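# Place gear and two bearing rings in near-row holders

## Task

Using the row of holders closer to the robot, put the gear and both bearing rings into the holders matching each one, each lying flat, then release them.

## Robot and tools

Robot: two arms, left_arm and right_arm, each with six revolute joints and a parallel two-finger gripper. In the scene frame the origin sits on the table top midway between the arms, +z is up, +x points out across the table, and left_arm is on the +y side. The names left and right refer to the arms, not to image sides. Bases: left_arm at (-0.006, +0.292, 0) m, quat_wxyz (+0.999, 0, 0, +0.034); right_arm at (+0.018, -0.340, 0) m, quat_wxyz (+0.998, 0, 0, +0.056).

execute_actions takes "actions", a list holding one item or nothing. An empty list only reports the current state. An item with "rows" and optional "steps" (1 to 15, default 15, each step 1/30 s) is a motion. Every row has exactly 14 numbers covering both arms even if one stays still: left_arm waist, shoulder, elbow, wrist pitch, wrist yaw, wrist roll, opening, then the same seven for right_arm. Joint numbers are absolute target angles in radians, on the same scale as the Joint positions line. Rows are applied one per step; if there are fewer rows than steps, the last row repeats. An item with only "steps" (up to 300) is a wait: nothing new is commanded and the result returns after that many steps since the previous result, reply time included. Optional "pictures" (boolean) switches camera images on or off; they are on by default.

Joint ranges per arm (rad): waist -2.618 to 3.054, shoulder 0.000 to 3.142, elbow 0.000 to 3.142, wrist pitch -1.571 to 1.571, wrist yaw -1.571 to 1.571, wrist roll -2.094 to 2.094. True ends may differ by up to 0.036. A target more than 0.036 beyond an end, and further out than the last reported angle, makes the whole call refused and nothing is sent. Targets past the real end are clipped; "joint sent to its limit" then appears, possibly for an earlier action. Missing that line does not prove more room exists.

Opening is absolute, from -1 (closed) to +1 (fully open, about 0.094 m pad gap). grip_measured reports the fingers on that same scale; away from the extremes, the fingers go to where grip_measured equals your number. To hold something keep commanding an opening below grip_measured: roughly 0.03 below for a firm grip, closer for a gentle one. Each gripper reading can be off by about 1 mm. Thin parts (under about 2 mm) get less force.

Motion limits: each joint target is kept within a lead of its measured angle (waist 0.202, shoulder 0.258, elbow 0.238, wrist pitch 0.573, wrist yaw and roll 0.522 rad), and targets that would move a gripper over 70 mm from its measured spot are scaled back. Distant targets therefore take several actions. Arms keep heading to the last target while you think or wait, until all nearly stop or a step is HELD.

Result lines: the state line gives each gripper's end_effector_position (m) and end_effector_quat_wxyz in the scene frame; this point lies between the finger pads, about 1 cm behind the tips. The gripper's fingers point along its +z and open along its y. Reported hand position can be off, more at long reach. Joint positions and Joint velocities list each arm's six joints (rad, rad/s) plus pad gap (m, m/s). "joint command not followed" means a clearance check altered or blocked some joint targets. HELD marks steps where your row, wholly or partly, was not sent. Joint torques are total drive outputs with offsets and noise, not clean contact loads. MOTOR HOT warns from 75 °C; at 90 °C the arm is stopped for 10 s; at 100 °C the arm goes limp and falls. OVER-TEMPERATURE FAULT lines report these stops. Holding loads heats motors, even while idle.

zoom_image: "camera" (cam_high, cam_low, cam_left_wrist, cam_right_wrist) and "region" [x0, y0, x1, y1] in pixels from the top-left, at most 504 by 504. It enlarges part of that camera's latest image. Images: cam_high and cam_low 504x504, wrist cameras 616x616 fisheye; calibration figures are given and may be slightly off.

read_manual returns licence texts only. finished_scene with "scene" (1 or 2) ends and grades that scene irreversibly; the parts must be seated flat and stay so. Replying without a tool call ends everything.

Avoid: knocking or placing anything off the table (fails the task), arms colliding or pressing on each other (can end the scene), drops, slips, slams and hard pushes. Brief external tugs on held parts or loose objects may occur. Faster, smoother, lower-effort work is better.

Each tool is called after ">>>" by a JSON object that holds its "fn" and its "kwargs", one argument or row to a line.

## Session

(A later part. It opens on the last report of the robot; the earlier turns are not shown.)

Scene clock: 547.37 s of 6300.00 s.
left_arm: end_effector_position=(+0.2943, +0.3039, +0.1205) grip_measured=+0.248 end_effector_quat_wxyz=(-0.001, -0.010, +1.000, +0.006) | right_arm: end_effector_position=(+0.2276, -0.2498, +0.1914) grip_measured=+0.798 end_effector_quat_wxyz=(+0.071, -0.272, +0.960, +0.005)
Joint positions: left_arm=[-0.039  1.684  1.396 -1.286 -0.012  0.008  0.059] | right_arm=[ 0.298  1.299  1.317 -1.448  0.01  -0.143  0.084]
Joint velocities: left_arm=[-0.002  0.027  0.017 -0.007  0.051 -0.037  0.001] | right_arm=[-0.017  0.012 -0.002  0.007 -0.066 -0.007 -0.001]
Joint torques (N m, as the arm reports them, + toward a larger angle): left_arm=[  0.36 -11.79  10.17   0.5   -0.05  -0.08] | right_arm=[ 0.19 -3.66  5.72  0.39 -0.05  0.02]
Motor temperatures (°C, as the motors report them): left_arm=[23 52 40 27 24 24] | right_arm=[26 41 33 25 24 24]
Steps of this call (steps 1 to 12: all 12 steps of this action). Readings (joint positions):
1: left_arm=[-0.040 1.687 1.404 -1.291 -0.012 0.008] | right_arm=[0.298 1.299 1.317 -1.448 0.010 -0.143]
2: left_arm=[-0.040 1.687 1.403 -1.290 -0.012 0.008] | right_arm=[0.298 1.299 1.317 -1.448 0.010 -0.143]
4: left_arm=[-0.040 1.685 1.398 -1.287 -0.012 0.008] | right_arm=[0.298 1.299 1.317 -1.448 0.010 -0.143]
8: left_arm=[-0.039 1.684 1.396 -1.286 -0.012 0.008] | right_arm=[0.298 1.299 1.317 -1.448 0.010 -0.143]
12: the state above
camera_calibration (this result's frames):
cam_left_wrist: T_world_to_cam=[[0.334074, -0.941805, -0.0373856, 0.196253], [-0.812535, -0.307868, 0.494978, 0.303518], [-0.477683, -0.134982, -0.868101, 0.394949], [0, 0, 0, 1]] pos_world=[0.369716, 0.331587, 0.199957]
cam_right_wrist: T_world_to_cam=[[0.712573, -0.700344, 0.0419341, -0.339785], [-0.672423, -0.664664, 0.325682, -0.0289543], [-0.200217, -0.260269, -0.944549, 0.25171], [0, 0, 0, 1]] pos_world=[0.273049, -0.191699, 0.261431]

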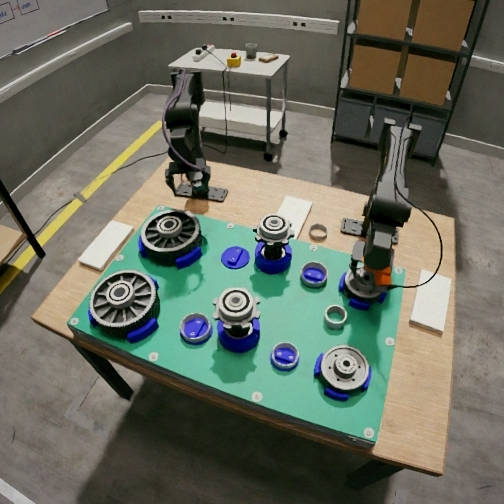

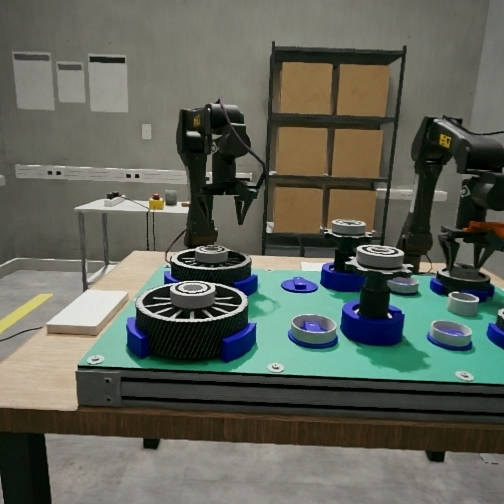

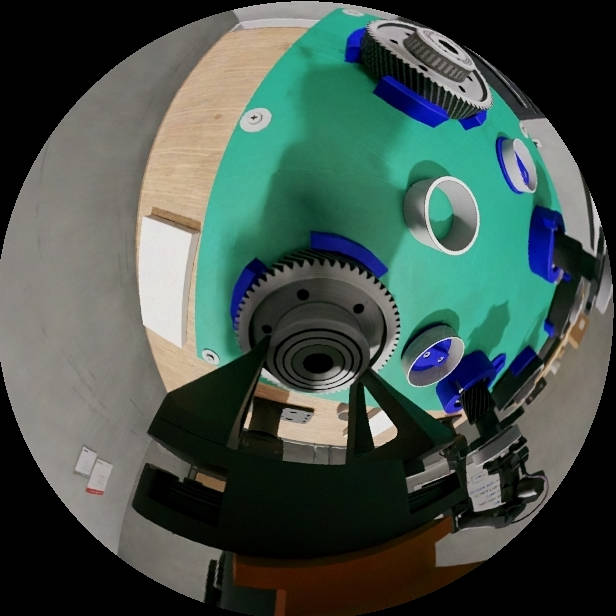

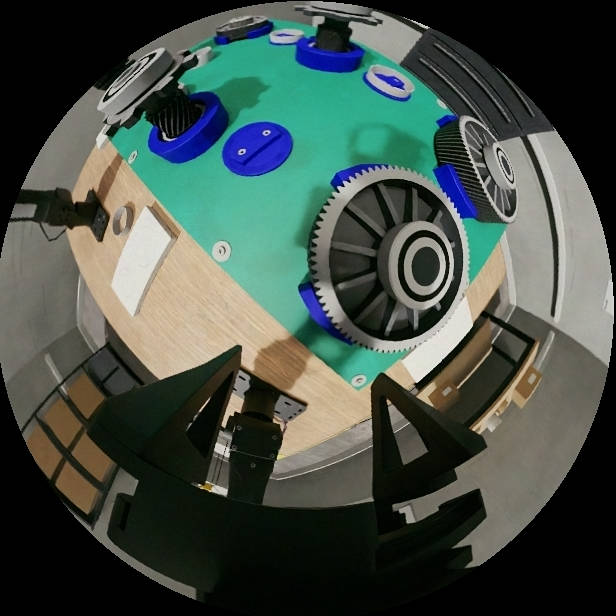

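Seated now. Release gradually, lift, and head to holder B.

>>> {"fn": "execute_actions", "kwargs": {
  "actions": [
    {"rows": [[-0.036,1.62,1.425,-1.26,-0.01,0.0,0.2, 0.3,1.3,1.3,-1.45,0,-0.14,0.8],[-0.036,1.63,1.42,-1.265,-0.01,0.0,0.2, 0.3,1.3,1.3,-1.45,0,-0.14,0.8],[-0.036,1.64,1.415,-1.27,-0.01,0.0,0.2, 0.3,1.3,1.3,-1.45,0,-0.14,0.8],[-0.036,1.65,1.41,-1.275,-0.01,0.0,0.24, 0.3,1.3,1.3,-1.45,0,-0.14,0.8],[-0.036,1.66,1.405,-1.275,-0.01,0.0,0.27, 0.3,1.3,1.3,-1.45,0,-0.14,0.8],[-0.036,1.665,1.40,-1.275,-0.01,0.0,0.30, 0.3,1.3,1.3,-1.45,0,-0.14,0.8],[-0.036,1.665,1.40,-1.275,-0.01,0.0,0.36, 0.3,1.3,1.3,-1.45,0,-0.14,0.8],[-0.036,1.665,1.40,-1.275,-0.01,0.0,0.45, 0.3,1.3,1.3,-1.45,0,-0.14,0.8],[-0.036,1.665,1.40,-1.275,-0.01,0.0,0.55, 0.3,1.3,1.3,-1.45,0,-0.14,0.8],[-0.036,1.665,1.45,-1.32,-0.01,0.0,0.55, 0.3,1.3,1.3,-1.45,0,-0.14,0.8],[-0.036,1.665,1.52,-1.39,-0.01,0.0,0.55, 0.3,1.3,1.3,-1.45,0,-0.14,0.8],[-0.036,1.67,1.60,-1.47,-0.01,0.0,0.55, 0.3,1.3,1.3,-1.45,0,-0.14,0.8]], "steps": 15}
  ],
  "pictures": false
}}

>>> {"fn": "execute_actions", "kwargs": {
  "actions": [
    {"rows": [[-0.036,1.70,1.66,-1.52,0,-0.3,0.9, 0.3,1.3,1.3,-1.45,0,-0.14,0.8],[-0.036,1.70,1.66,-1.52,0,-0.6,0.9, 0.3,1.3,1.3,-1.45,0,-0.14,0.8],[-0.036,1.70,1.66,-1.52,0,-0.9,0.9, 0.3,1.3,1.3,-1.45,0,-0.14,0.8],[-0.2,1.72,1.68,-1.52,0,-1.2,0.9, 0.3,1.3,1.3,-1.45,0,-0.14,0.8],[-0.3,1.74,1.70,-1.52,0,-1.5,0.9, 0.3,1.3,1.3,-1.45,0,-0.14,0.8],[-0.445,1.76,1.72,-1.52,0,-1.97,0.9, 0.3,1.3,1.3,-1.45,0,-0.14,0.8]], "steps": 15}
  ],
  "pictures": false
}}

>>> {"fn": "execute_actions", "kwargs": {
  "actions": [
    {"rows": [[-0.445,1.765,1.58,-1.36,0,-1.97,0.9, 0.3,1.3,1.3,-1.45,0,-0.14,0.8]], "steps": 15}
  ]
}}

>>> {"fn": "zoom_image", "kwargs": {
  "camera": "cam_high",
  "region": [290, 230, 430, 410]
}}

Scene clock: 576.73 s of 6300.00 s.
left_arm: end_effector_position=(+0.3064, +0.3043, +0.1623) grip_measured=+0.548 end_effector_quat_wxyz=(+0.026, -0.011, +1.000, +0.006) | right_arm: end_effector_position=(+0.2276, -0.2498, +0.1914) grip_measured=+0.798 end_effector_quat_wxyz=(+0.071, -0.272, +0.960, +0.005)
Joint positions: left_arm=[-0.038  1.683  1.56  -1.395 -0.011  0.008  0.073] | right_arm=[ 0.298  1.299  1.317 -1.448  0.01  -0.143  0.084]
Joint velocities: left_arm=[ 0.007 -0.198  0.647 -0.198 -0.007 -0.081  0.   ] | right_arm=[-0.012  0.022 -0.002  0.066 -0.007 -0.051  0.   ]
Joint torques (N m, as the arm reports them, + toward a larger angle): left_arm=[ 0.06 -6.52  7.21 -0.04 -0.03 -0.1 ] | right_arm=[ 0.08 -3.64  5.66  0.42 -0.06  0.02]
Motor temperatures (°C, as the motors report them): left_arm=[23 52 39 27 24 24] | right_arm=[26 40 33 25 24 24]
Steps of this call (steps 1 to 15: the robot went on to your last target; steps 16 to 90: nothing new was sent; then 25.87 s passed at rest; steps 91 to 105: all 15 steps of this action). Readings (joint positions):
91: left_arm=[-0.039 1.684 1.396 -1.286 -0.012 0.008] | right_arm=[0.298 1.299 1.317 -1.448 0.010 -0.143]
92: left_arm=[-0.039 1.684 1.395 -1.286 -0.012 0.008] | right_arm=[0.298 1.299 1.317 -1.448 0.010 -0.143]
94: left_arm=[-0.038 1.684 1.392 -1.286 -0.011 0.008] | right_arm=[0.298 1.299 1.317 -1.448 0.010 -0.143]
98: left_arm=[-0.038 1.682 1.391 -1.284 -0.011 0.008] | right_arm=[0.298 1.299 1.317 -1.448 0.010 -0.143]
105: the state above

Scene clock: 577.23 s of 6300.00 s.
left_arm: end_effector_position=(+0.2895, +0.1646, +0.1706) grip_measured=+0.898 end_effector_quat_wxyz=(-0.007, -0.472, +0.881, -0.009) | right_arm: end_effector_position=(+0.2276, -0.2498, +0.1914) grip_measured=+0.798 end_effector_quat_wxyz=(+0.071, -0.272, +0.960, +0.005)
Joint positions: left_arm=[-0.465  1.77   1.696 -1.491  0.023 -1.381  0.089] | right_arm=[ 0.298  1.299  1.317 -1.448  0.01  -0.143  0.084]
Joint velocities: left_arm=[ 0.198  0.037 -0.007 -0.154  0.007 -2.85  -0.001] | right_arm=[-0.002 -0.017 -0.012 -0.037  0.007 -0.081 -0.   ]
Joint torques (N m, as the arm reports them, + toward a larger angle): left_arm=[ 0.71 -7.86  9.24  0.16 -0.19 -0.01] | right_arm=[ 0.12 -3.64  5.7   0.43 -0.05  0.  ]
Motor temperatures (°C, as the motors report them): left_arm=[23 52 39 27 24 24] | right_arm=[26 40 33 25 24 24]
Steps of this call (steps 1 to 15: all 15 steps of this action). Readings (joint positions):
1: left_arm=[-0.038 1.681 1.586 -1.411 -0.009 -0.032] | right_arm=[0.298 1.299 1.317 -1.448 0.010 -0.143]
2: left_arm=[-0.038 1.682 1.612 -1.430 -0.006 -0.118] | right_arm=[0.298 1.299 1.317 -1.448 0.010 -0.143]
4: left_arm=[-0.053 1.683 1.640 -1.456 -0.014 -0.315] | right_arm=[0.298 1.299 1.317 -1.448 0.010 -0.143]
8: left_arm=[-0.287 1.736 1.693 -1.483 -0.019 -0.707] | right_arm=[0.298 1.299 1.317 -1.448 0.010 -0.143]
15: the state above

Scene clock: 577.73 s of 6300.00 s.
left_arm: end_effector_position=(+0.3004, +0.1671, +0.1445) grip_measured=+0.898 end_effector_quat_wxyz=(+0.001, +0.702, -0.711, +0.017) | right_arm: end_effector_position=(+0.2276, -0.2498, +0.1914) grip_measured=+0.798 end_effector_quat_wxyz=(+0.071, -0.272, +0.960, +0.005)
Joint positions: left_arm=[-0.449  1.769  1.59  -1.361  0.016 -1.94   0.089] | right_arm=[ 0.298  1.299  1.317 -1.448  0.01  -0.143  0.084]
Joint velocities: left_arm=[-0.002 -0.007  0.017  0.022 -0.066 -0.183  0.001] | right_arm=[-0.012  0.002 -0.017 -0.022 -0.022 -0.007 -0.001]
Joint torques (N m, as the arm reports them, + toward a larger angle): left_arm=[ 0.28 -7.49  6.25  0.27 -0.2  -0.13] | right_arm=[ 0.16 -3.62  5.84  0.43 -0.07  0.01]
Motor temperatures (°C, as the motors report them): left_arm=[23 52 39 27 24 24] | right_arm=[26 40 33 25 24 24]
Steps of this call (steps 1 to 15: all 15 steps of this action). Readings (joint positions):
1: left_arm=[-0.459 1.768 1.681 -1.475 0.021 -1.478] | right_arm=[0.298 1.299 1.317 -1.448 0.010 -0.143]
2: left_arm=[-0.454 1.762 1.654 -1.448 0.019 -1.571] | right_arm=[0.298 1.299 1.317 -1.448 0.010 -0.143]
4: left_arm=[-0.449 1.763 1.612 -1.418 0.017 -1.713] | right_arm=[0.298 1.299 1.317 -1.448 0.010 -0.143]
8: left_arm=[-0.449 1.769 1.590 -1.386 0.017 -1.860] | right_arm=[0.298 1.299 1.317 -1.448 0.010 -0.143]
15: the state above
camera_calibration (this result's frames):
cam_left_wrist: T_world_to_cam=[[0.953317, 0.301757, -0.0113724, -0.331253], [0.262682, -0.810115, 0.52413, 0.0111815], [0.148947, -0.502649, -0.851562, 0.27109], [0, 0, 0, 1]] pos_world=[0.272473, 0.245279, 0.221222]
cam_right_wrist: T_world_to_cam=[[0.712573, -0.700344, 0.0419341, -0.339785], [-0.672423, -0.664664, 0.325682, -0.0289543], [-0.200217, -0.260269, -0.944549, 0.25171], [0, 0, 0, 1]] pos_world=[0.273049, -0.191699, 0.261431]

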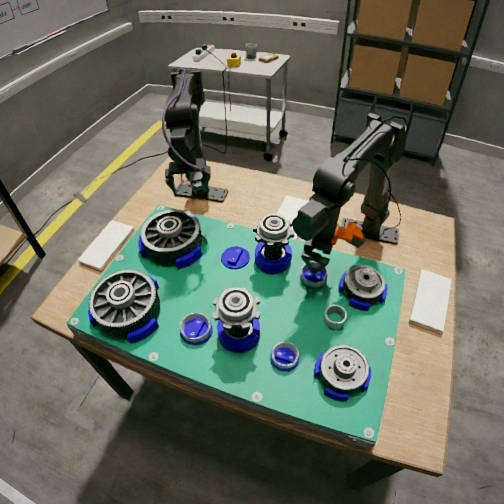

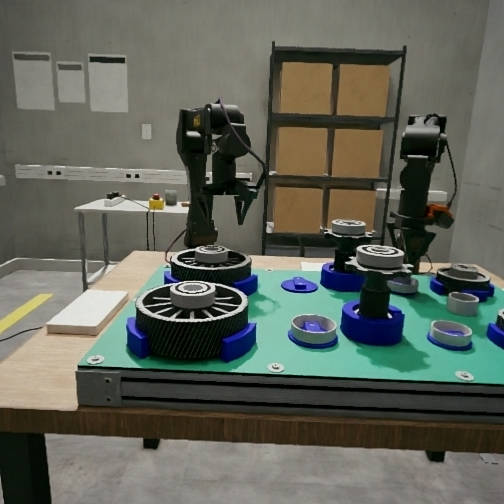

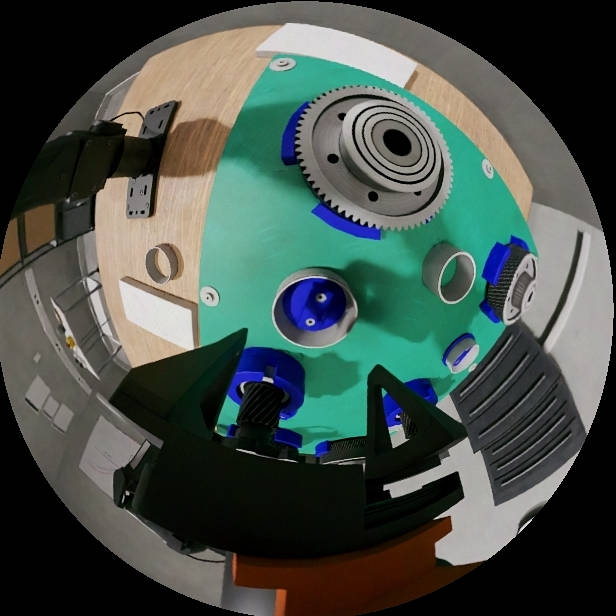

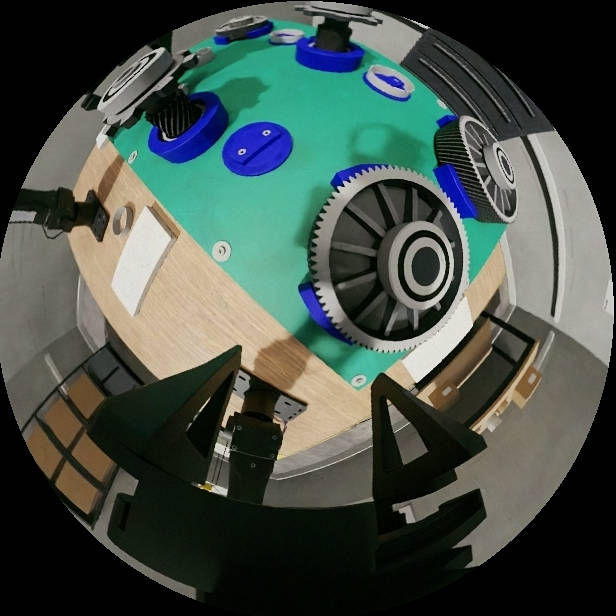

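Region (290, 230, 430, 410) of cam_high's 504x504 image, scaled by 2.800, with more detail than that image has.

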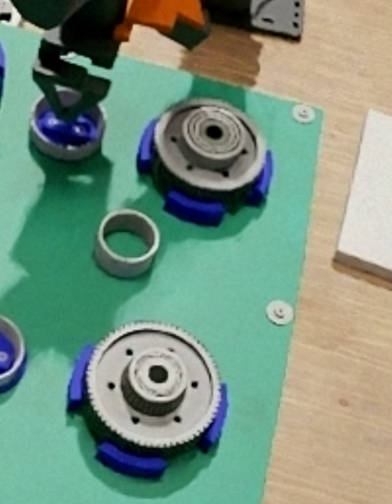

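>>> {"fn": "execute_actions", "kwargs": {
  "actions": [
    {"rows": [[-0.426,1.77,1.54,-1.32,-0.01,-1.96,0.9, 0.3,1.3,1.3,-1.45,0,-0.14,0.8],[-0.426,1.775,1.49,-1.27,-0.01,-1.96,0.9, 0.3,1.3,1.3,-1.45,0,-0.14,0.8],[-0.426,1.78,1.45,-1.22,-0.01,-1.96,0.9, 0.3,1.3,1.3,-1.45,0,-0.14,0.8],[-0.426,1.785,1.42,-1.18,-0.01,-1.96,0.9, 0.3,1.3,1.3,-1.45,0,-0.14,0.8],[-0.426,1.79,1.39,-1.15,-0.01,-1.96,0.9, 0.3,1.3,1.3,-1.45,0,-0.14,0.8]], "steps": 15}
  ]
}}

Scene clock: 597.87 s of 6300.00 s.
left_arm: end_effector_position=(+0.3026, +0.1743, +0.0864) grip_measured=+0.898 end_effector_quat_wxyz=(+0.001, +0.716, -0.698, +0.006) | right_arm: end_effector_position=(+0.2276, -0.2498, +0.1914) grip_measured=+0.798 end_effector_quat_wxyz=(+0.071, -0.272, +0.960, +0.005)
Joint positions: left_arm=[-0.431  1.799  1.395 -1.158  0.006 -1.96   0.089] | right_arm=[ 0.298  1.299  1.317 -1.448  0.01  -0.143  0.084]
Joint velocities: left_arm=[ 0.022 -0.017  0.012  0.066 -0.051 -0.022 -0.001] | right_arm=[ 0.002  0.007 -0.002 -0.066 -0.037 -0.022  0.   ]
Joint torques (N m, as the arm reports them, + toward a larger angle): left_arm=[ 0.46 -7.89  6.74  0.22 -0.17 -0.01] | right_arm=[ 0.16 -3.68  5.68  0.43 -0.09  0.02]
Motor temperatures (°C, as the motors report them): left_arm=[23 49 37 27 24 24] | right_arm=[26 40 33 25 24 24]
Steps of this call (steps 1 to 30: the robot went on to your last target; steps 31 to 90: nothing new was sent; then 16.63 s passed at rest; steps 91 to 105: all 15 steps of this action). Readings (joint positions):
91: left_arm=[-0.447 1.769 1.585 -1.350 0.015 -1.960] | right_arm=[0.298 1.299 1.317 -1.448 0.010 -0.143]
92: left_arm=[-0.445 1.768 1.572 -1.334 0.014 -1.960] | right_arm=[0.298 1.299 1.317 -1.448 0.010 -0.143]
94: left_arm=[-0.437 1.767 1.512 -1.281 0.010 -1.960] | right_arm=[0.298 1.299 1.317 -1.448 0.010 -0.143]
98: left_arm=[-0.431 1.789 1.406 -1.207 0.007 -1.960] | right_arm=[0.298 1.299 1.317 -1.448 0.010 -0.143]
105: the state above
camera_calibration (this result's frames):
cam_left_wrist: T_world_to_cam=[[0.940766, 0.338354, -0.0218033, -0.337965], [0.302287, -0.807885, 0.505909, 0.0361298], [0.153562, -0.482533, -0.862311, 0.220875], [0, 0, 0, 1]] pos_world=[0.273107, 0.25012, 0.164816]
cam_right_wrist: T_world_to_cam=[[0.712573, -0.700344, 0.0419341, -0.339785], [-0.672423, -0.664664, 0.325682, -0.0289543], [-0.200217, -0.260269, -0.944549, 0.25171], [0, 0, 0, 1]] pos_world=[0.273049, -0.191699, 0.261431]

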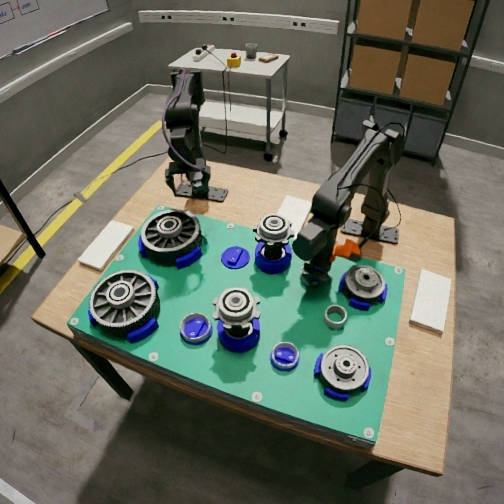

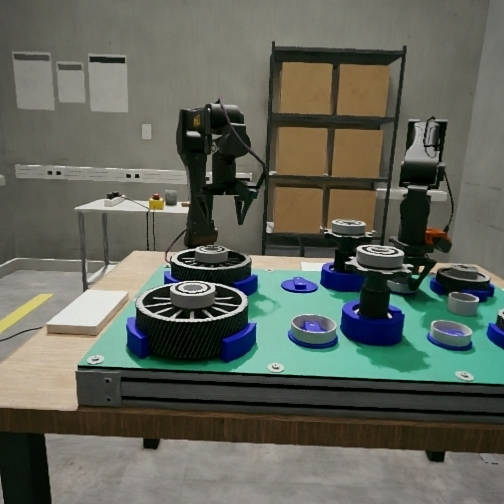

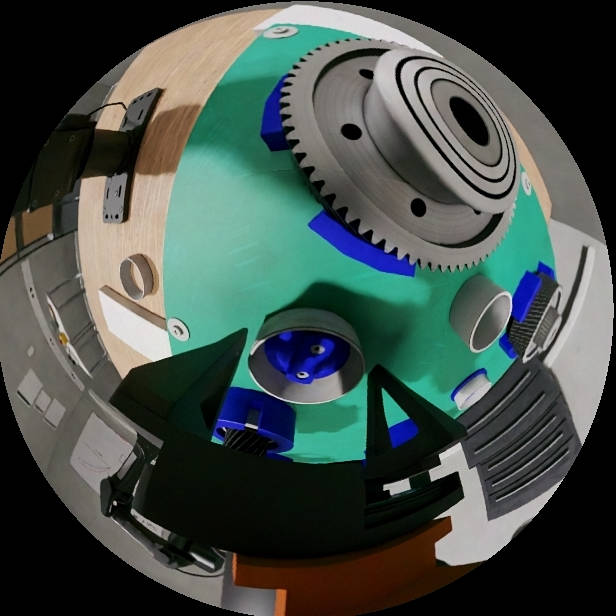

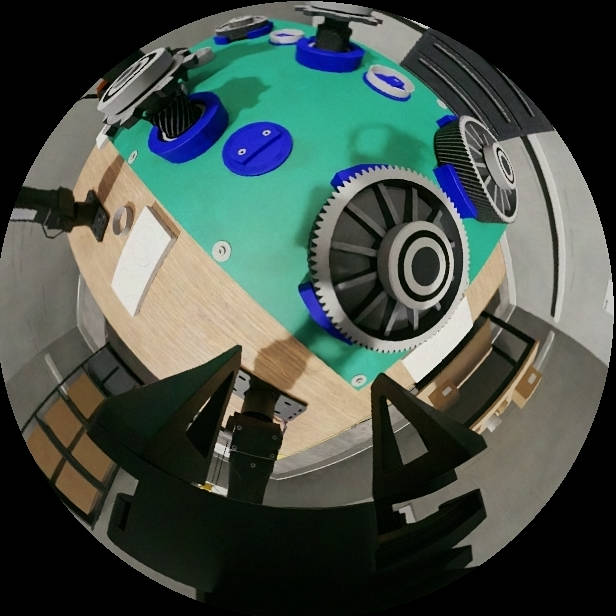

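>>> {"fn": "execute_actions", "kwargs": {
  "actions": [
    {"rows": [[-0.426,1.79,1.39,-1.155,-0.01,-1.96,0.8, 0.3,1.3,1.3,-1.45,0,-0.14,0.8],[-0.426,1.79,1.39,-1.155,-0.01,-1.96,0.7, 0.3,1.3,1.3,-1.45,0,-0.14,0.8],[-0.426,1.79,1.39,-1.155,-0.01,-1.96,0.62, 0.3,1.3,1.3,-1.45,0,-0.14,0.8],[-0.426,1.79,1.39,-1.155,-0.01,-1.96,0.57, 0.3,1.3,1.3,-1.45,0,-0.14,0.8],[-0.426,1.79,1.39,-1.155,-0.01,-1.96,0.54, 0.3,1.3,1.3,-1.45,0,-0.14,0.8],[-0.426,1.79,1.39,-1.155,-0.01,-1.96,0.51, 0.3,1.3,1.3,-1.45,0,-0.14,0.8]], "steps": 10}
  ],
  "pictures": false
}}

>>> {"fn": "execute_actions", "kwargs": {
  "actions": [
    {"rows": [[-0.426,1.785,1.44,-1.19,-0.01,-1.96,0.51, 0.3,1.3,1.3,-1.45,0,-0.14,0.8],[-0.426,1.78,1.48,-1.24,-0.01,-1.96,0.51, 0.3,1.3,1.3,-1.45,0,-0.14,0.8],[-0.426,1.775,1.52,-1.29,-0.01,-1.96,0.51, 0.3,1.3,1.3,-1.45,0,-0.14,0.8],[-0.426,1.77,1.56,-1.34,-0.01,-1.96,0.51, 0.3,1.3,1.3,-1.45,0,-0.14,0.8],[-0.426,1.765,1.60,-1.39,-0.01,-1.96,0.51, 0.3,1.3,1.3,-1.45,0,-0.14,0.8],[-0.426,1.765,1.60,-1.39,-0.01,-1.96,0.51, 0.3,1.3,1.3,-1.45,0,-0.14,0.8],[-0.426,1.72,1.58,-1.42,-0.01,-1.96,0.51, 0.3,1.3,1.3,-1.45,0,-0.14,0.8],[-0.426,1.67,1.54,-1.44,-0.01,-1.96,0.51, 0.3,1.3,1.3,-1.45,0,-0.14,0.8],[-0.426,1.62,1.50,-1.44,-0.01,-1.96,0.51, 0.3,1.3,1.3,-1.45,0,-0.14,0.8]], "steps": 15}
  ],
  "pictures": false
}}

>>> {"fn": "execute_actions", "kwargs": {
  "actions": [
    {"rows": [[-0.8,1.62,1.50,-1.44,0,-1.4,0.51, 0.3,1.3,1.3,-1.45,0,-0.14,0.8],[-0.8,1.62,1.50,-1.44,0,-1.4,0.51, 0.3,1.3,1.3,-1.45,0,-0.14,0.8],[-0.8,1.62,1.50,-1.44,0,-1.4,0.51, 0.3,1.3,1.3,-1.45,0,-0.14,0.8],[-1.393,1.62,1.50,-1.44,0,0.246,0.51, 0.3,1.3,1.3,-1.45,0,-0.14,0.8]], "steps": 15}
  ],
  "pictures": false
}}

>>> {"fn": "execute_actions", "kwargs": {
  "actions": [
    {"rows": [[-1.393,1.75,1.63,-1.44,0,0.246,0.51, 0.3,1.3,1.3,-1.45,0,-0.14,0.8]], "steps": 15}
  ]
}}

Scene clock: 626.90 s of 6300.00 s.
left_arm: end_effector_position=(+0.3055, +0.1734, +0.0864) grip_measured=+0.564 end_effector_quat_wxyz=(-0.002, +0.716, -0.698, +0.011) | right_arm: end_effector_position=(+0.2276, -0.2498, +0.1914) grip_measured=+0.798 end_effector_quat_wxyz=(+0.071, -0.272, +0.960, +0.005)
Joint positions: left_arm=[-0.431  1.799  1.395 -1.146  0.005 -1.96   0.073] | right_arm=[ 0.298  1.299  1.317 -1.448  0.01  -0.143  0.084]
Joint velocities: left_arm=[-0.002 -0.002  0.007  0.007 -0.007 -0.051 -0.   ] | right_arm=[-0.027  0.002  0.002  0.007  0.037 -0.022 -0.   ]
Joint torques (N m, as the arm reports them, + toward a larger angle): left_arm=[ 0.46 -8.1   6.79  0.24 -0.18 -0.02] | right_arm=[ 0.05 -3.75  5.74  0.41 -0.11 -0.01]
Motor temperatures (°C, as the motors report them): left_arm=[23 48 36 27 24 24] | right_arm=[26 39 33 25 24 24]
Steps of this call (steps 1 to 30: the robot went on to your last target; steps 31 to 90: nothing new was sent; then 25.70 s passed at rest; steps 91 to 100: all 10 steps of this action). Readings (joint positions):
91: left_arm=[-0.431 1.799 1.395 -1.145 0.006 -1.960] | right_arm=[0.298 1.299 1.317 -1.448 0.010 -0.143]
92: left_arm=[-0.431 1.799 1.395 -1.146 0.006 -1.960] | right_arm=[0.298 1.299 1.317 -1.448 0.010 -0.143]
94: left_arm=[-0.431 1.799 1.395 -1.146 0.006 -1.960] | right_arm=[0.298 1.299 1.317 -1.448 0.010 -0.143]
98: left_arm=[-0.431 1.799 1.395 -1.146 0.005 -1.960] | right_arm=[0.298 1.299 1.317 -1.448 0.010 -0.143]
100: the state above

Scene clock: 627.40 s of 6300.00 s.
left_arm: end_effector_position=(+0.2732, +0.1859, +0.1726) grip_measured=+0.564 end_effector_quat_wxyz=(-0.013, +0.716, -0.698, +0.036) | right_arm: end_effector_position=(+0.2276, -0.2498, +0.1914) grip_measured=+0.798 end_effector_quat_wxyz=(+0.071, -0.272, +0.960, +0.005)
Joint positions: left_arm=[-0.431  1.613  1.523 -1.406  0.004 -1.96   0.073] | right_arm=[ 0.298  1.299  1.317 -1.448  0.01  -0.143  0.084]
Joint velocities: left_arm=[ 0.012  0.012  0.002 -0.256  0.022 -0.022 -0.001] | right_arm=[-0.012 -0.012 -0.022  0.007  0.022  0.007  0.001]
Joint torques (N m, as the arm reports them, + toward a larger angle): left_arm=[ 0.47 -5.26  5.2   0.45 -0.15 -0.01] | right_arm=[ 0.07 -3.72  5.66  0.41 -0.07  0.01]
Motor temperatures (°C, as the motors report them): left_arm=[23 48 36 27 24 24] | right_arm=[26 39 33 25 24 24]
Steps of this call (steps 1 to 15: all 15 steps of this action). Readings (joint positions):
1: left_arm=[-0.431 1.799 1.397 -1.147 0.005 -1.960] | right_arm=[0.298 1.299 1.317 -1.448 0.010 -0.143]
2: left_arm=[-0.431 1.799 1.405 -1.158 0.005 -1.960] | right_arm=[0.298 1.299 1.317 -1.448 0.010 -0.143]
4: left_arm=[-0.431 1.799 1.450 -1.209 0.005 -1.960] | right_arm=[0.298 1.299 1.317 -1.448 0.010 -0.143]
8: left_arm=[-0.431 1.765 1.550 -1.284 0.005 -1.960] | right_arm=[0.298 1.299 1.317 -1.448 0.010 -0.143]
15: the state above

Scene clock: 627.90 s of 6300.00 s.
left_arm: end_effector_position=(+0.0744, +0.0097, +0.1648) grip_measured=+0.560 end_effector_quat_wxyz=(+0.010, +0.349, +0.937, -0.013) | right_arm: end_effector_position=(+0.2276, -0.2498, +0.1914) grip_measured=+0.798 end_effector_quat_wxyz=(+0.071, -0.272, +0.960, +0.005)
Joint positions: left_arm=[-1.363  1.629  1.511 -1.42  -0.    -0.583  0.073] | right_arm=[ 0.298  1.299  1.317 -1.448  0.01  -0.143  0.084]
Joint velocities: left_arm=[-1.35  -0.002  0.007  0.037  0.447  2.879 -0.001] | right_arm=[-0.017  0.017  0.002  0.007  0.022 -0.037 -0.   ]
Joint torques (N m, as the arm reports them, + toward a larger angle): left_arm=[ 4.66 -6.68  6.28  0.1  -0.58 -0.04] | right_arm=[ 0.1  -3.68  5.64  0.45 -0.07  0.  ]
Motor temperatures (°C, as the motors report them): left_arm=[23 48 36 27 24 24] | right_arm=[26 39 33 25 24 24]
Steps of this call (steps 1 to 15: all 15 steps of this action). Readings (joint positions):
1: left_arm=[-0.452 1.613 1.522 -1.412 -0.007 -1.893] | right_arm=[0.298 1.299 1.317 -1.448 0.010 -0.143]
2: left_arm=[-0.497 1.614 1.519 -1.414 -0.025 -1.798] | right_arm=[0.298 1.299 1.317 -1.448 0.010 -0.143]
4: left_arm=[-0.632 1.619 1.515 -1.414 -0.021 -1.629] | right_arm=[0.298 1.299 1.317 -1.448 0.010 -0.143]
8: left_arm=[-0.886 1.620 1.513 -1.473 -0.066 -1.265] | right_arm=[0.298 1.299 1.317 -1.448 0.010 -0.143]
15: the state above

Scene clock: 628.40 s of 6300.00 s.
left_arm: end_effector_position=(+0.0681, -0.0152, +0.1483) grip_measured=+0.560 end_effector_quat_wxyz=(-0.013, +0.693, +0.721, +0.003) | right_arm: end_effector_position=(+0.2276, -0.2498, +0.1914) grip_measured=+0.798 end_effector_quat_wxyz=(+0.071, -0.272, +0.960, +0.005)
Joint positions: left_arm=[-1.398  1.765  1.601 -1.431  0.01   0.2    0.073] | right_arm=[ 0.298  1.299  1.317 -1.448  0.01  -0.143  0.084]
Joint velocities: left_arm=[ 0.012  0.007 -0.002 -0.081 -0.11   0.227  0.   ] | right_arm=[-0.017 -0.012  0.002  0.11  -0.037 -0.007 -0.001]
Joint torques (N m, as the arm reports them, + toward a larger angle): left_arm=[ 0.43 -8.14  9.72  0.14 -0.05  0.06] | right_arm=[ 0.12 -3.63  5.73  0.42 -0.05  0.  ]
Motor temperatures (°C, as the motors report them): left_arm=[23 48 36 27 24 24] | right_arm=[26 39 33 25 24 24]
Steps of this call (steps 1 to 15: all 15 steps of this action). Readings (joint positions):
1: left_arm=[-1.398 1.643 1.526 -1.433 0.014 -0.485] | right_arm=[0.298 1.299 1.317 -1.448 0.010 -0.143]
2: left_arm=[-1.414 1.669 1.560 -1.453 0.023 -0.387] | right_arm=[0.298 1.299 1.317 -1.448 0.010 -0.143]
4: left_arm=[-1.414 1.719 1.597 -1.440 0.025 -0.192] | right_arm=[0.298 1.299 1.317 -1.448 0.010 -0.143]
8: left_arm=[-1.399 1.764 1.601 -1.427 0.015 0.062] | right_arm=[0.298 1.299 1.317 -1.448 0.010 -0.143]
15: the state above
camera_calibration (this result's frames):
cam_left_wrist: T_world_to_cam=[[-0.935963, -0.351614, -0.0184682, 0.0649335], [-0.309664, 0.797065, 0.518456, -0.0131995], [-0.167576, 0.490974, -0.854905, 0.25446], [0, 0, 0, 1]] pos_world=[0.0993293, -0.0915811, 0.225582]
cam_right_wrist: T_world_to_cam=[[0.712573, -0.700344, 0.0419341, -0.339785], [-0.672423, -0.664664, 0.325682, -0.0289543], [-0.200217, -0.260269, -0.944549, 0.25171], [0, 0, 0, 1]] pos_world=[0.273049, -0.191699, 0.261431]

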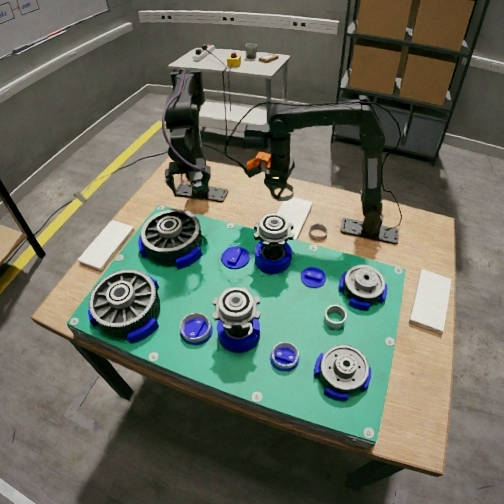

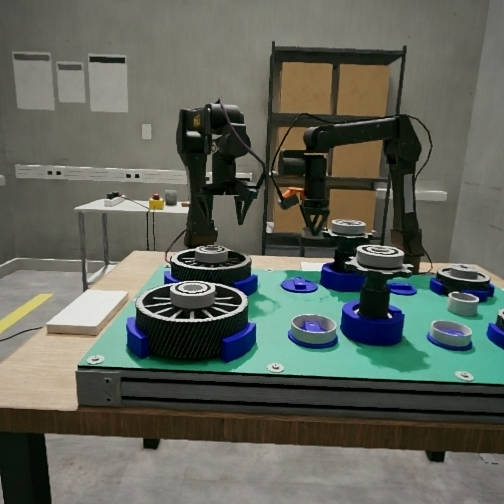

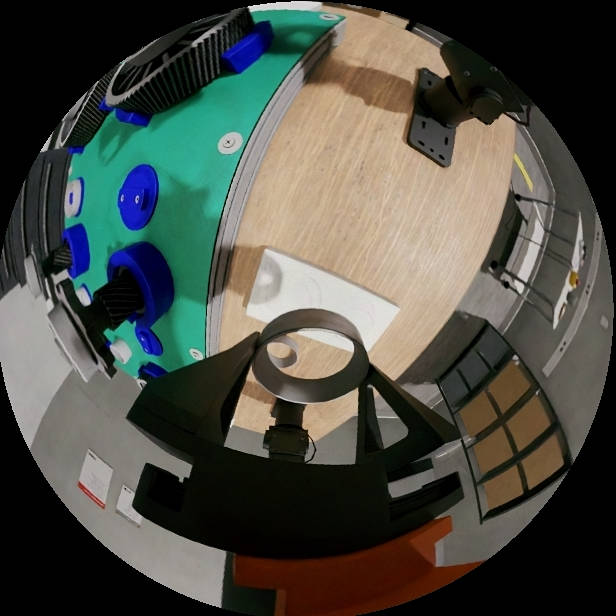

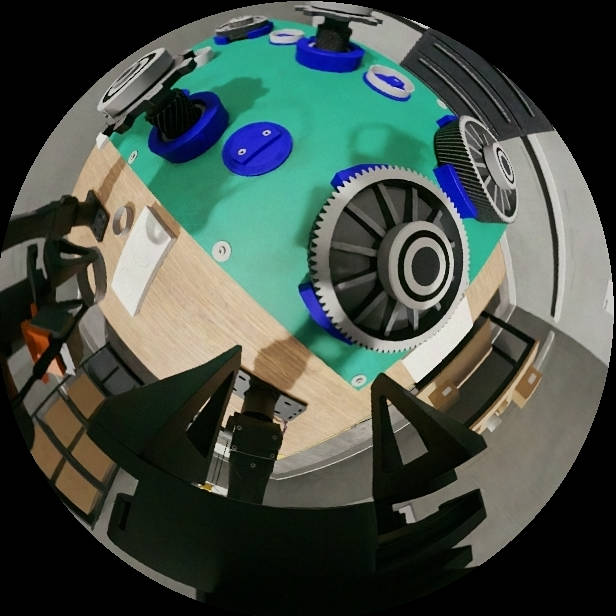

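>>> {"fn": "execute_actions", "kwargs": {
  "actions": [
    {"rows": [[-1.393,1.9,1.79,-1.44,0,0.246,0.53, -0.3,1.3,1.3,-1.45,0,-0.14,0.9],[-1.393,1.9,1.79,-1.44,0,0.246,0.53, -0.3,1.3,1.3,-1.45,0,-0.14,0.9],[-1.393,1.9,1.79,-1.44,0,0.246,0.53, -0.3,1.3,1.3,-1.45,0,-0.14,0.9],[-1.393,2.05,1.94,-1.43,0,0.246,0.53, -0.3,1.3,1.3,-1.45,0,-0.14,0.9],[-1.393,2.05,1.94,-1.43,0,0.246,0.53, -0.3,1.3,1.3,-1.45,0,-0.14,0.9],[-1.393,2.05,1.94,-1.43,0,0.246,0.53, -0.3,1.3,1.3,-1.45,0,-0.14,0.9],[-1.393,2.22,2.11,-1.42,0,0.246,0.53, -0.3,1.3,1.3,-1.45,0,-0.14,0.9]], "steps": 15}
  ],
  "pictures": false
}}

>>> {"fn": "execute_actions", "kwargs": {
  "actions": [
    {"rows": [[-1.393,2.225,2.05,-1.37,0,0.246,0.53, -0.3,1.3,1.3,-1.45,0,-0.14,0.9],[-1.393,2.23,2.0,-1.32,0,0.246,0.53, -0.3,1.3,1.3,-1.45,0,-0.14,0.9],[-1.393,2.235,1.95,-1.26,0,0.246,0.53, -0.3,1.3,1.3,-1.45,0,-0.14,0.9],[-1.393,2.24,1.90,-1.20,0,0.246,0.53, -0.3,1.3,1.3,-1.45,0,-0.14,0.9],[-1.393,2.245,1.86,-1.15,0,0.246,0.53, -0.3,1.3,1.3,-1.45,0,-0.14,0.9]], "steps": 15}
  ]
}}

Scene clock: 650.43 s of 6300.00 s.
left_arm: end_effector_position=(+0.0968, -0.1302, +0.0866) grip_measured=+0.560 end_effector_quat_wxyz=(-0.011, +0.706, +0.709, +0.003) | right_arm: end_effector_position=(+0.2433, -0.3844, +0.1917) grip_measured=+0.898 end_effector_quat_wxyz=(+0.072, +0.024, +0.997, -0.018)
Joint positions: left_arm=[-1.398  2.262  2.073 -1.403  0.006  0.236  0.073] | right_arm=[-0.302  1.299  1.317 -1.442  0.012 -0.143  0.089]
Joint velocities: left_arm=[-0.007  0.027 -0.022 -0.168  0.066 -0.051  0.001] | right_arm=[-0.022  0.002 -0.007 -0.022 -0.007 -0.037 -0.001]
Joint torques (N m, as the arm reports them, + toward a larger angle): left_arm=[  0.42 -14.03  10.5    0.2   -0.09   0.04] | right_arm=[ 0.38 -3.82  5.81  0.35 -0.05  0.  ]
Motor temperatures (°C, as the motors report them): left_arm=[23 48 37 27 24 24] | right_arm=[26 39 33 25 24 24]
Steps of this call (steps 1 to 30: the robot went on to your last target; steps 31 to 90: nothing new was sent; then 18.53 s passed at rest; steps 91 to 105: all 15 steps of this action). Readings (joint positions):
91: left_arm=[-1.398 1.783 1.626 -1.453 0.008 0.236] | right_arm=[0.274 1.299 1.317 -1.448 -0.004 -0.144]
92: left_arm=[-1.398 1.817 1.680 -1.481 0.008 0.236] | right_arm=[0.215 1.299 1.317 -1.448 -0.012 -0.144]
94: left_arm=[-1.398 1.891 1.773 -1.474 0.007 0.236] | right_arm=[0.070 1.299 1.317 -1.445 -0.008 -0.144]
98: left_arm=[-1.398 2.105 2.006 -1.460 0.007 0.236] | right_arm=[-0.214 1.299 1.317 -1.442 0.000 -0.144]
105: the state above

Scene clock: 650.93 s of 6300.00 s.
left_arm: end_effector_position=(+0.0964, -0.1278, +0.0296) grip_measured=+0.560 end_effector_quat_wxyz=(-0.011, +0.706, +0.708, +0.004) | right_arm: end_effector_position=(+0.2434, -0.3840, +0.1917) grip_measured=+0.898 end_effector_quat_wxyz=(+0.072, +0.024, +0.997, -0.017)
Joint positions: left_arm=[-1.398  2.268  1.857 -1.182  0.005  0.236  0.073] | right_arm=[-0.302  1.299  1.317 -1.442  0.01  -0.143  0.089]
Joint velocities: left_arm=[-0.017 -0.012  0.002  0.154 -0.051 -0.081 -0.001] | right_arm=[ 0.007 -0.012  0.002  0.007 -0.051  0.051 -0.001]
Joint torques (N m, as the arm reports them, + toward a larger angle): left_arm=[  0.46 -12.66   7.3    0.29  -0.09   0.09] | right_arm=[ 0.18 -3.79  5.65  0.4  -0.05  0.02]
Motor temperatures (°C, as the motors report them): left_arm=[23 48 37 27 24 24] | right_arm=[26 39 33 25 24 24]
Steps of this call (steps 1 to 15: all 15 steps of this action). Readings (joint positions):
1: left_arm=[-1.398 2.260 2.071 -1.403 0.006 0.236] | right_arm=[-0.302 1.299 1.317 -1.442 0.011 -0.143]
2: left_arm=[-1.398 2.253 2.059 -1.391 0.006 0.236] | right_arm=[-0.302 1.299 1.317 -1.442 0.011 -0.143]
4: left_arm=[-1.398 2.235 2.002 -1.337 0.006 0.236] | right_arm=[-0.302 1.299 1.317 -1.442 0.011 -0.143]
8: left_arm=[-1.398 2.245 1.882 -1.236 0.005 0.236] | right_arm=[-0.302 1.299 1.317 -1.442 0.010 -0.143]
15: the state above
camera_calibration (this result's frames):
cam_left_wrist: T_world_to_cam=[[-0.948041, -0.317415, -0.0215668, 0.0553012], [-0.282442, 0.808507, 0.516279, 0.145771], [-0.146438, 0.495545, -0.856149, 0.211564], [0, 0, 0, 1]] pos_world=[0.124581, -0.205143, 0.107064]
cam_right_wrist: T_world_to_cam=[[0.191976, -0.980403, 0.0442181, -0.426337], [-0.932283, -0.168108, 0.320294, 0.147351], [-0.306584, -0.102713, -0.946286, 0.30687], [0, 0, 0, 1]] pos_world=[0.313301, -0.361692, 0.262043]

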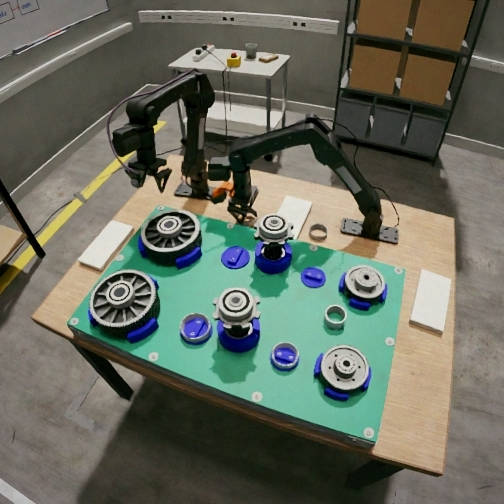

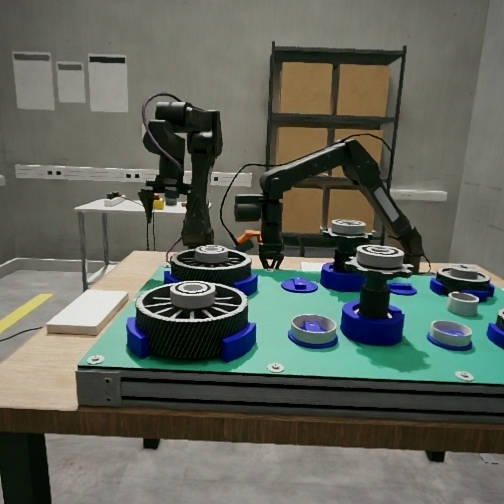

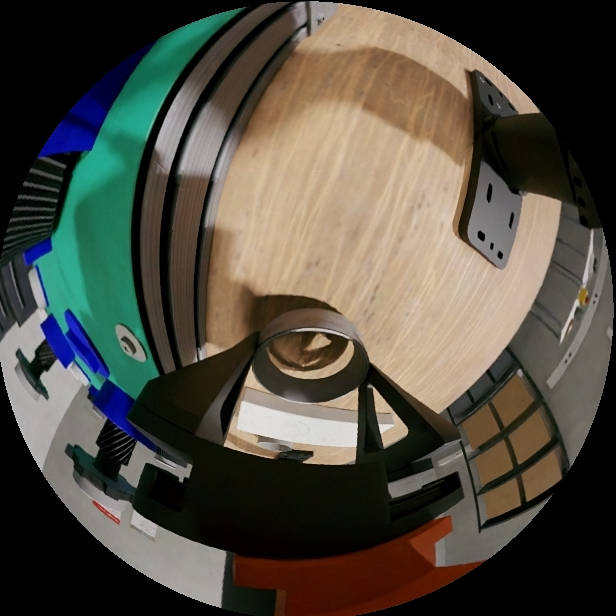

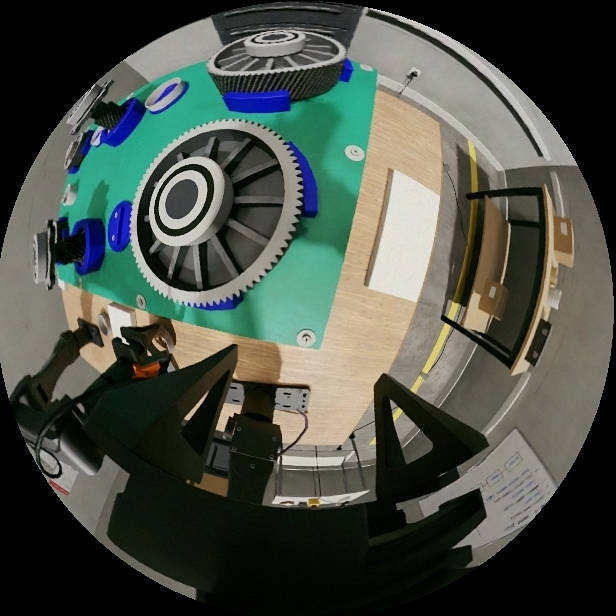

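>>> {"fn": "execute_actions", "kwargs": {
  "actions": [
    {"rows": [[-1.393,2.25,1.845,-1.135,0,0.246,0.53, -0.3,1.3,1.3,-1.45,0,-0.14,0.9],[-1.393,2.252,1.835,-1.12,0,0.246,0.53, -0.3,1.3,1.3,-1.45,0,-0.14,0.9],[-1.393,2.254,1.828,-1.11,0,0.246,0.53, -0.3,1.3,1.3,-1.45,0,-0.14,0.9]], "steps": 12}
  ],
  "pictures": false
}}

Scene clock: 662.33 s of 6300.00 s.
left_arm: end_effector_position=(+0.0983, -0.1354, +0.0251) grip_measured=+0.560 end_effector_quat_wxyz=(+0.004, +0.706, +0.708, -0.006) | right_arm: end_effector_position=(+0.2434, -0.3840, +0.1917) grip_measured=+0.898 end_effector_quat_wxyz=(+0.072, +0.024, +0.997, -0.017)
Joint positions: left_arm=[-1.398  2.268  1.838 -1.129  0.005  0.236  0.073] | right_arm=[-0.302  1.299  1.317 -1.442  0.01  -0.143  0.089]
Joint velocities: left_arm=[ 0.017 -0.022 -0.017  0.051  0.022 -0.066 -0.001] | right_arm=[ 0.012  0.002  0.007 -0.022  0.037 -0.022  0.   ]
Joint torques (N m, as the arm reports them, + toward a larger angle): left_arm=[  0.5  -12.07   6.09   0.34  -0.07   0.05] | right_arm=[ 0.11 -3.66  5.66  0.38 -0.07  0.01]
Motor temperatures (°C, as the motors report them): left_arm=[23 51 37 27 24 24] | right_arm=[26 39 33 25 24 24]
Steps of this call (steps 1 to 30: the robot went on to your last target; steps 31 to 90: nothing new was sent; then 8.00 s passed at rest; steps 91 to 102: all 12 steps of this action). Readings (joint positions):
91: left_arm=[-1.398 2.268 1.857 -1.163 0.005 0.236] | right_arm=[-0.302 1.299 1.317 -1.442 0.010 -0.143]
92: left_arm=[-1.398 2.268 1.855 -1.159 0.005 0.236] | right_arm=[-0.302 1.299 1.317 -1.442 0.010 -0.143]
94: left_arm=[-1.398 2.268 1.848 -1.146 0.005 0.236] | right_arm=[-0.302 1.299 1.317 -1.442 0.010 -0.143]
98: left_arm=[-1.398 2.268 1.839 -1.134 0.005 0.236] | right_arm=[-0.302 1.299 1.317 -1.442 0.010 -0.143]
102: the state above

>>> {"fn": "execute_actions", "kwargs": {
  "actions": [
    {"rows": [[-1.393,2.26,1.822,-1.115,0,0.246,0.53, -0.3,1.3,1.3,-1.45,0,-0.14,0.9],[-1.393,2.265,1.815,-1.115,0,0.246,0.53, -0.3,1.3,1.3,-1.45,0,-0.14,0.9]], "steps": 10}
  ],
  "pictures": false
}}

Scene clock: 667.40 s of 6300.00 s.
left_arm: end_effector_position=(+0.0976, -0.1329, +0.0219) grip_measured=+0.560 end_effector_quat_wxyz=(+0.000, +0.706, +0.708, -0.003) | right_arm: end_effector_position=(+0.2434, -0.3840, +0.1917) grip_measured=+0.898 end_effector_quat_wxyz=(+0.072, +0.024, +0.997, -0.017)
Joint positions: left_arm=[-1.398  2.268  1.825 -1.124  0.005  0.236  0.073] | right_arm=[-0.302  1.299  1.317 -1.442  0.01  -0.143  0.089]
Joint velocities: left_arm=[-0.007 -0.017 -0.007 -0.022 -0.037 -0.022 -0.001] | right_arm=[-0.027  0.007 -0.007 -0.007 -0.066  0.007 -0.   ]
Joint torques (N m, as the arm reports them, + toward a larger angle): left_arm=[  0.44 -11.26   6.23   0.32  -0.07   0.05] | right_arm=[ 0.1  -3.7   5.68  0.35 -0.04 -0.01]
Motor temperatures (°C, as the motors report them): left_arm=[23 52 36 27 24 24] | right_arm=[26 38 33 25 24 24]
Steps of this call (steps 1 to 15: the robot went on to your last target; steps 16 to 90: nothing new was sent; then 1.73 s passed at rest; steps 91 to 100: all 10 steps of this action). Readings (joint positions):
91: left_arm=[-1.398 2.268 1.838 -1.125 0.005 0.236] | right_arm=[-0.302 1.299 1.317 -1.442 0.010 -0.143]
92: left_arm=[-1.398 2.268 1.837 -1.125 0.005 0.236] | right_arm=[-0.302 1.299 1.317 -1.442 0.010 -0.143]
94: left_arm=[-1.398 2.268 1.832 -1.124 0.005 0.236] | right_arm=[-0.302 1.299 1.317 -1.442 0.010 -0.143]
98: left_arm=[-1.398 2.268 1.825 -1.124 0.005 0.236] | right_arm=[-0.302 1.299 1.317 -1.442 0.010 -0.143]
100: the state above

>>> {"fn": "execute_actions", "kwargs": {
  "actions": [
    {"rows": [[-1.393,2.275,1.812,-1.11,0,0.246,0.53, -0.3,1.3,1.3,-1.45,0,-0.14,0.9],[-1.393,2.282,1.81,-1.108,0,0.246,0.53, -0.3,1.3,1.3,-1.45,0,-0.14,0.9]], "steps": 10}
  ],
  "pictures": false
}}

Scene clock: 675.03 s of 6300.00 s.
left_arm: end_effector_position=(+0.0975, -0.1325, +0.0180) grip_measured=+0.560 end_effector_quat_wxyz=(-0.003, +0.706, +0.708, -0.002) | right_arm: end_effector_position=(+0.2434, -0.3840, +0.1917) grip_measured=+0.898 end_effector_quat_wxyz=(+0.072, +0.024, +0.997, -0.017)
Joint positions: left_arm=[-1.398  2.277  1.825 -1.121  0.006  0.237  0.073] | right_arm=[-0.302  1.299  1.317 -1.442  0.01  -0.143  0.089]
Joint velocities: left_arm=[-0.007  0.012  0.002  0.022  0.022 -0.051 -0.   ] | right_arm=[-0.017  0.007 -0.012  0.022  0.037  0.022  0.001]
Joint torques (N m, as the arm reports them, + toward a larger angle): left_arm=[  0.38 -10.63   5.93   0.35  -0.05   0.04] | right_arm=[ 0.19 -3.62  5.79  0.38 -0.09  0.  ]
Motor temperatures (°C, as the motors report them): left_arm=[23 52 36 27 24 24] | right_arm=[26 38 33 25 24 24]
Steps of this call (steps 1 to 15: the robot went on to your last target; steps 16 to 90: nothing new was sent; then 4.30 s passed at rest; steps 91 to 100: all 10 steps of this action). Readings (joint positions):
91: left_arm=[-1.398 2.268 1.825 -1.124 0.005 0.236] | right_arm=[-0.302 1.299 1.317 -1.442 0.010 -0.143]
92: left_arm=[-1.398 2.269 1.825 -1.124 0.005 0.236] | right_arm=[-0.302 1.299 1.317 -1.442 0.010 -0.143]
94: left_arm=[-1.398 2.272 1.825 -1.122 0.005 0.236] | right_arm=[-0.302 1.299 1.317 -1.442 0.010 -0.143]
98: left_arm=[-1.398 2.277 1.825 -1.121 0.006 0.237] | right_arm=[-0.302 1.299 1.317 -1.442 0.010 -0.143]
100: the state above


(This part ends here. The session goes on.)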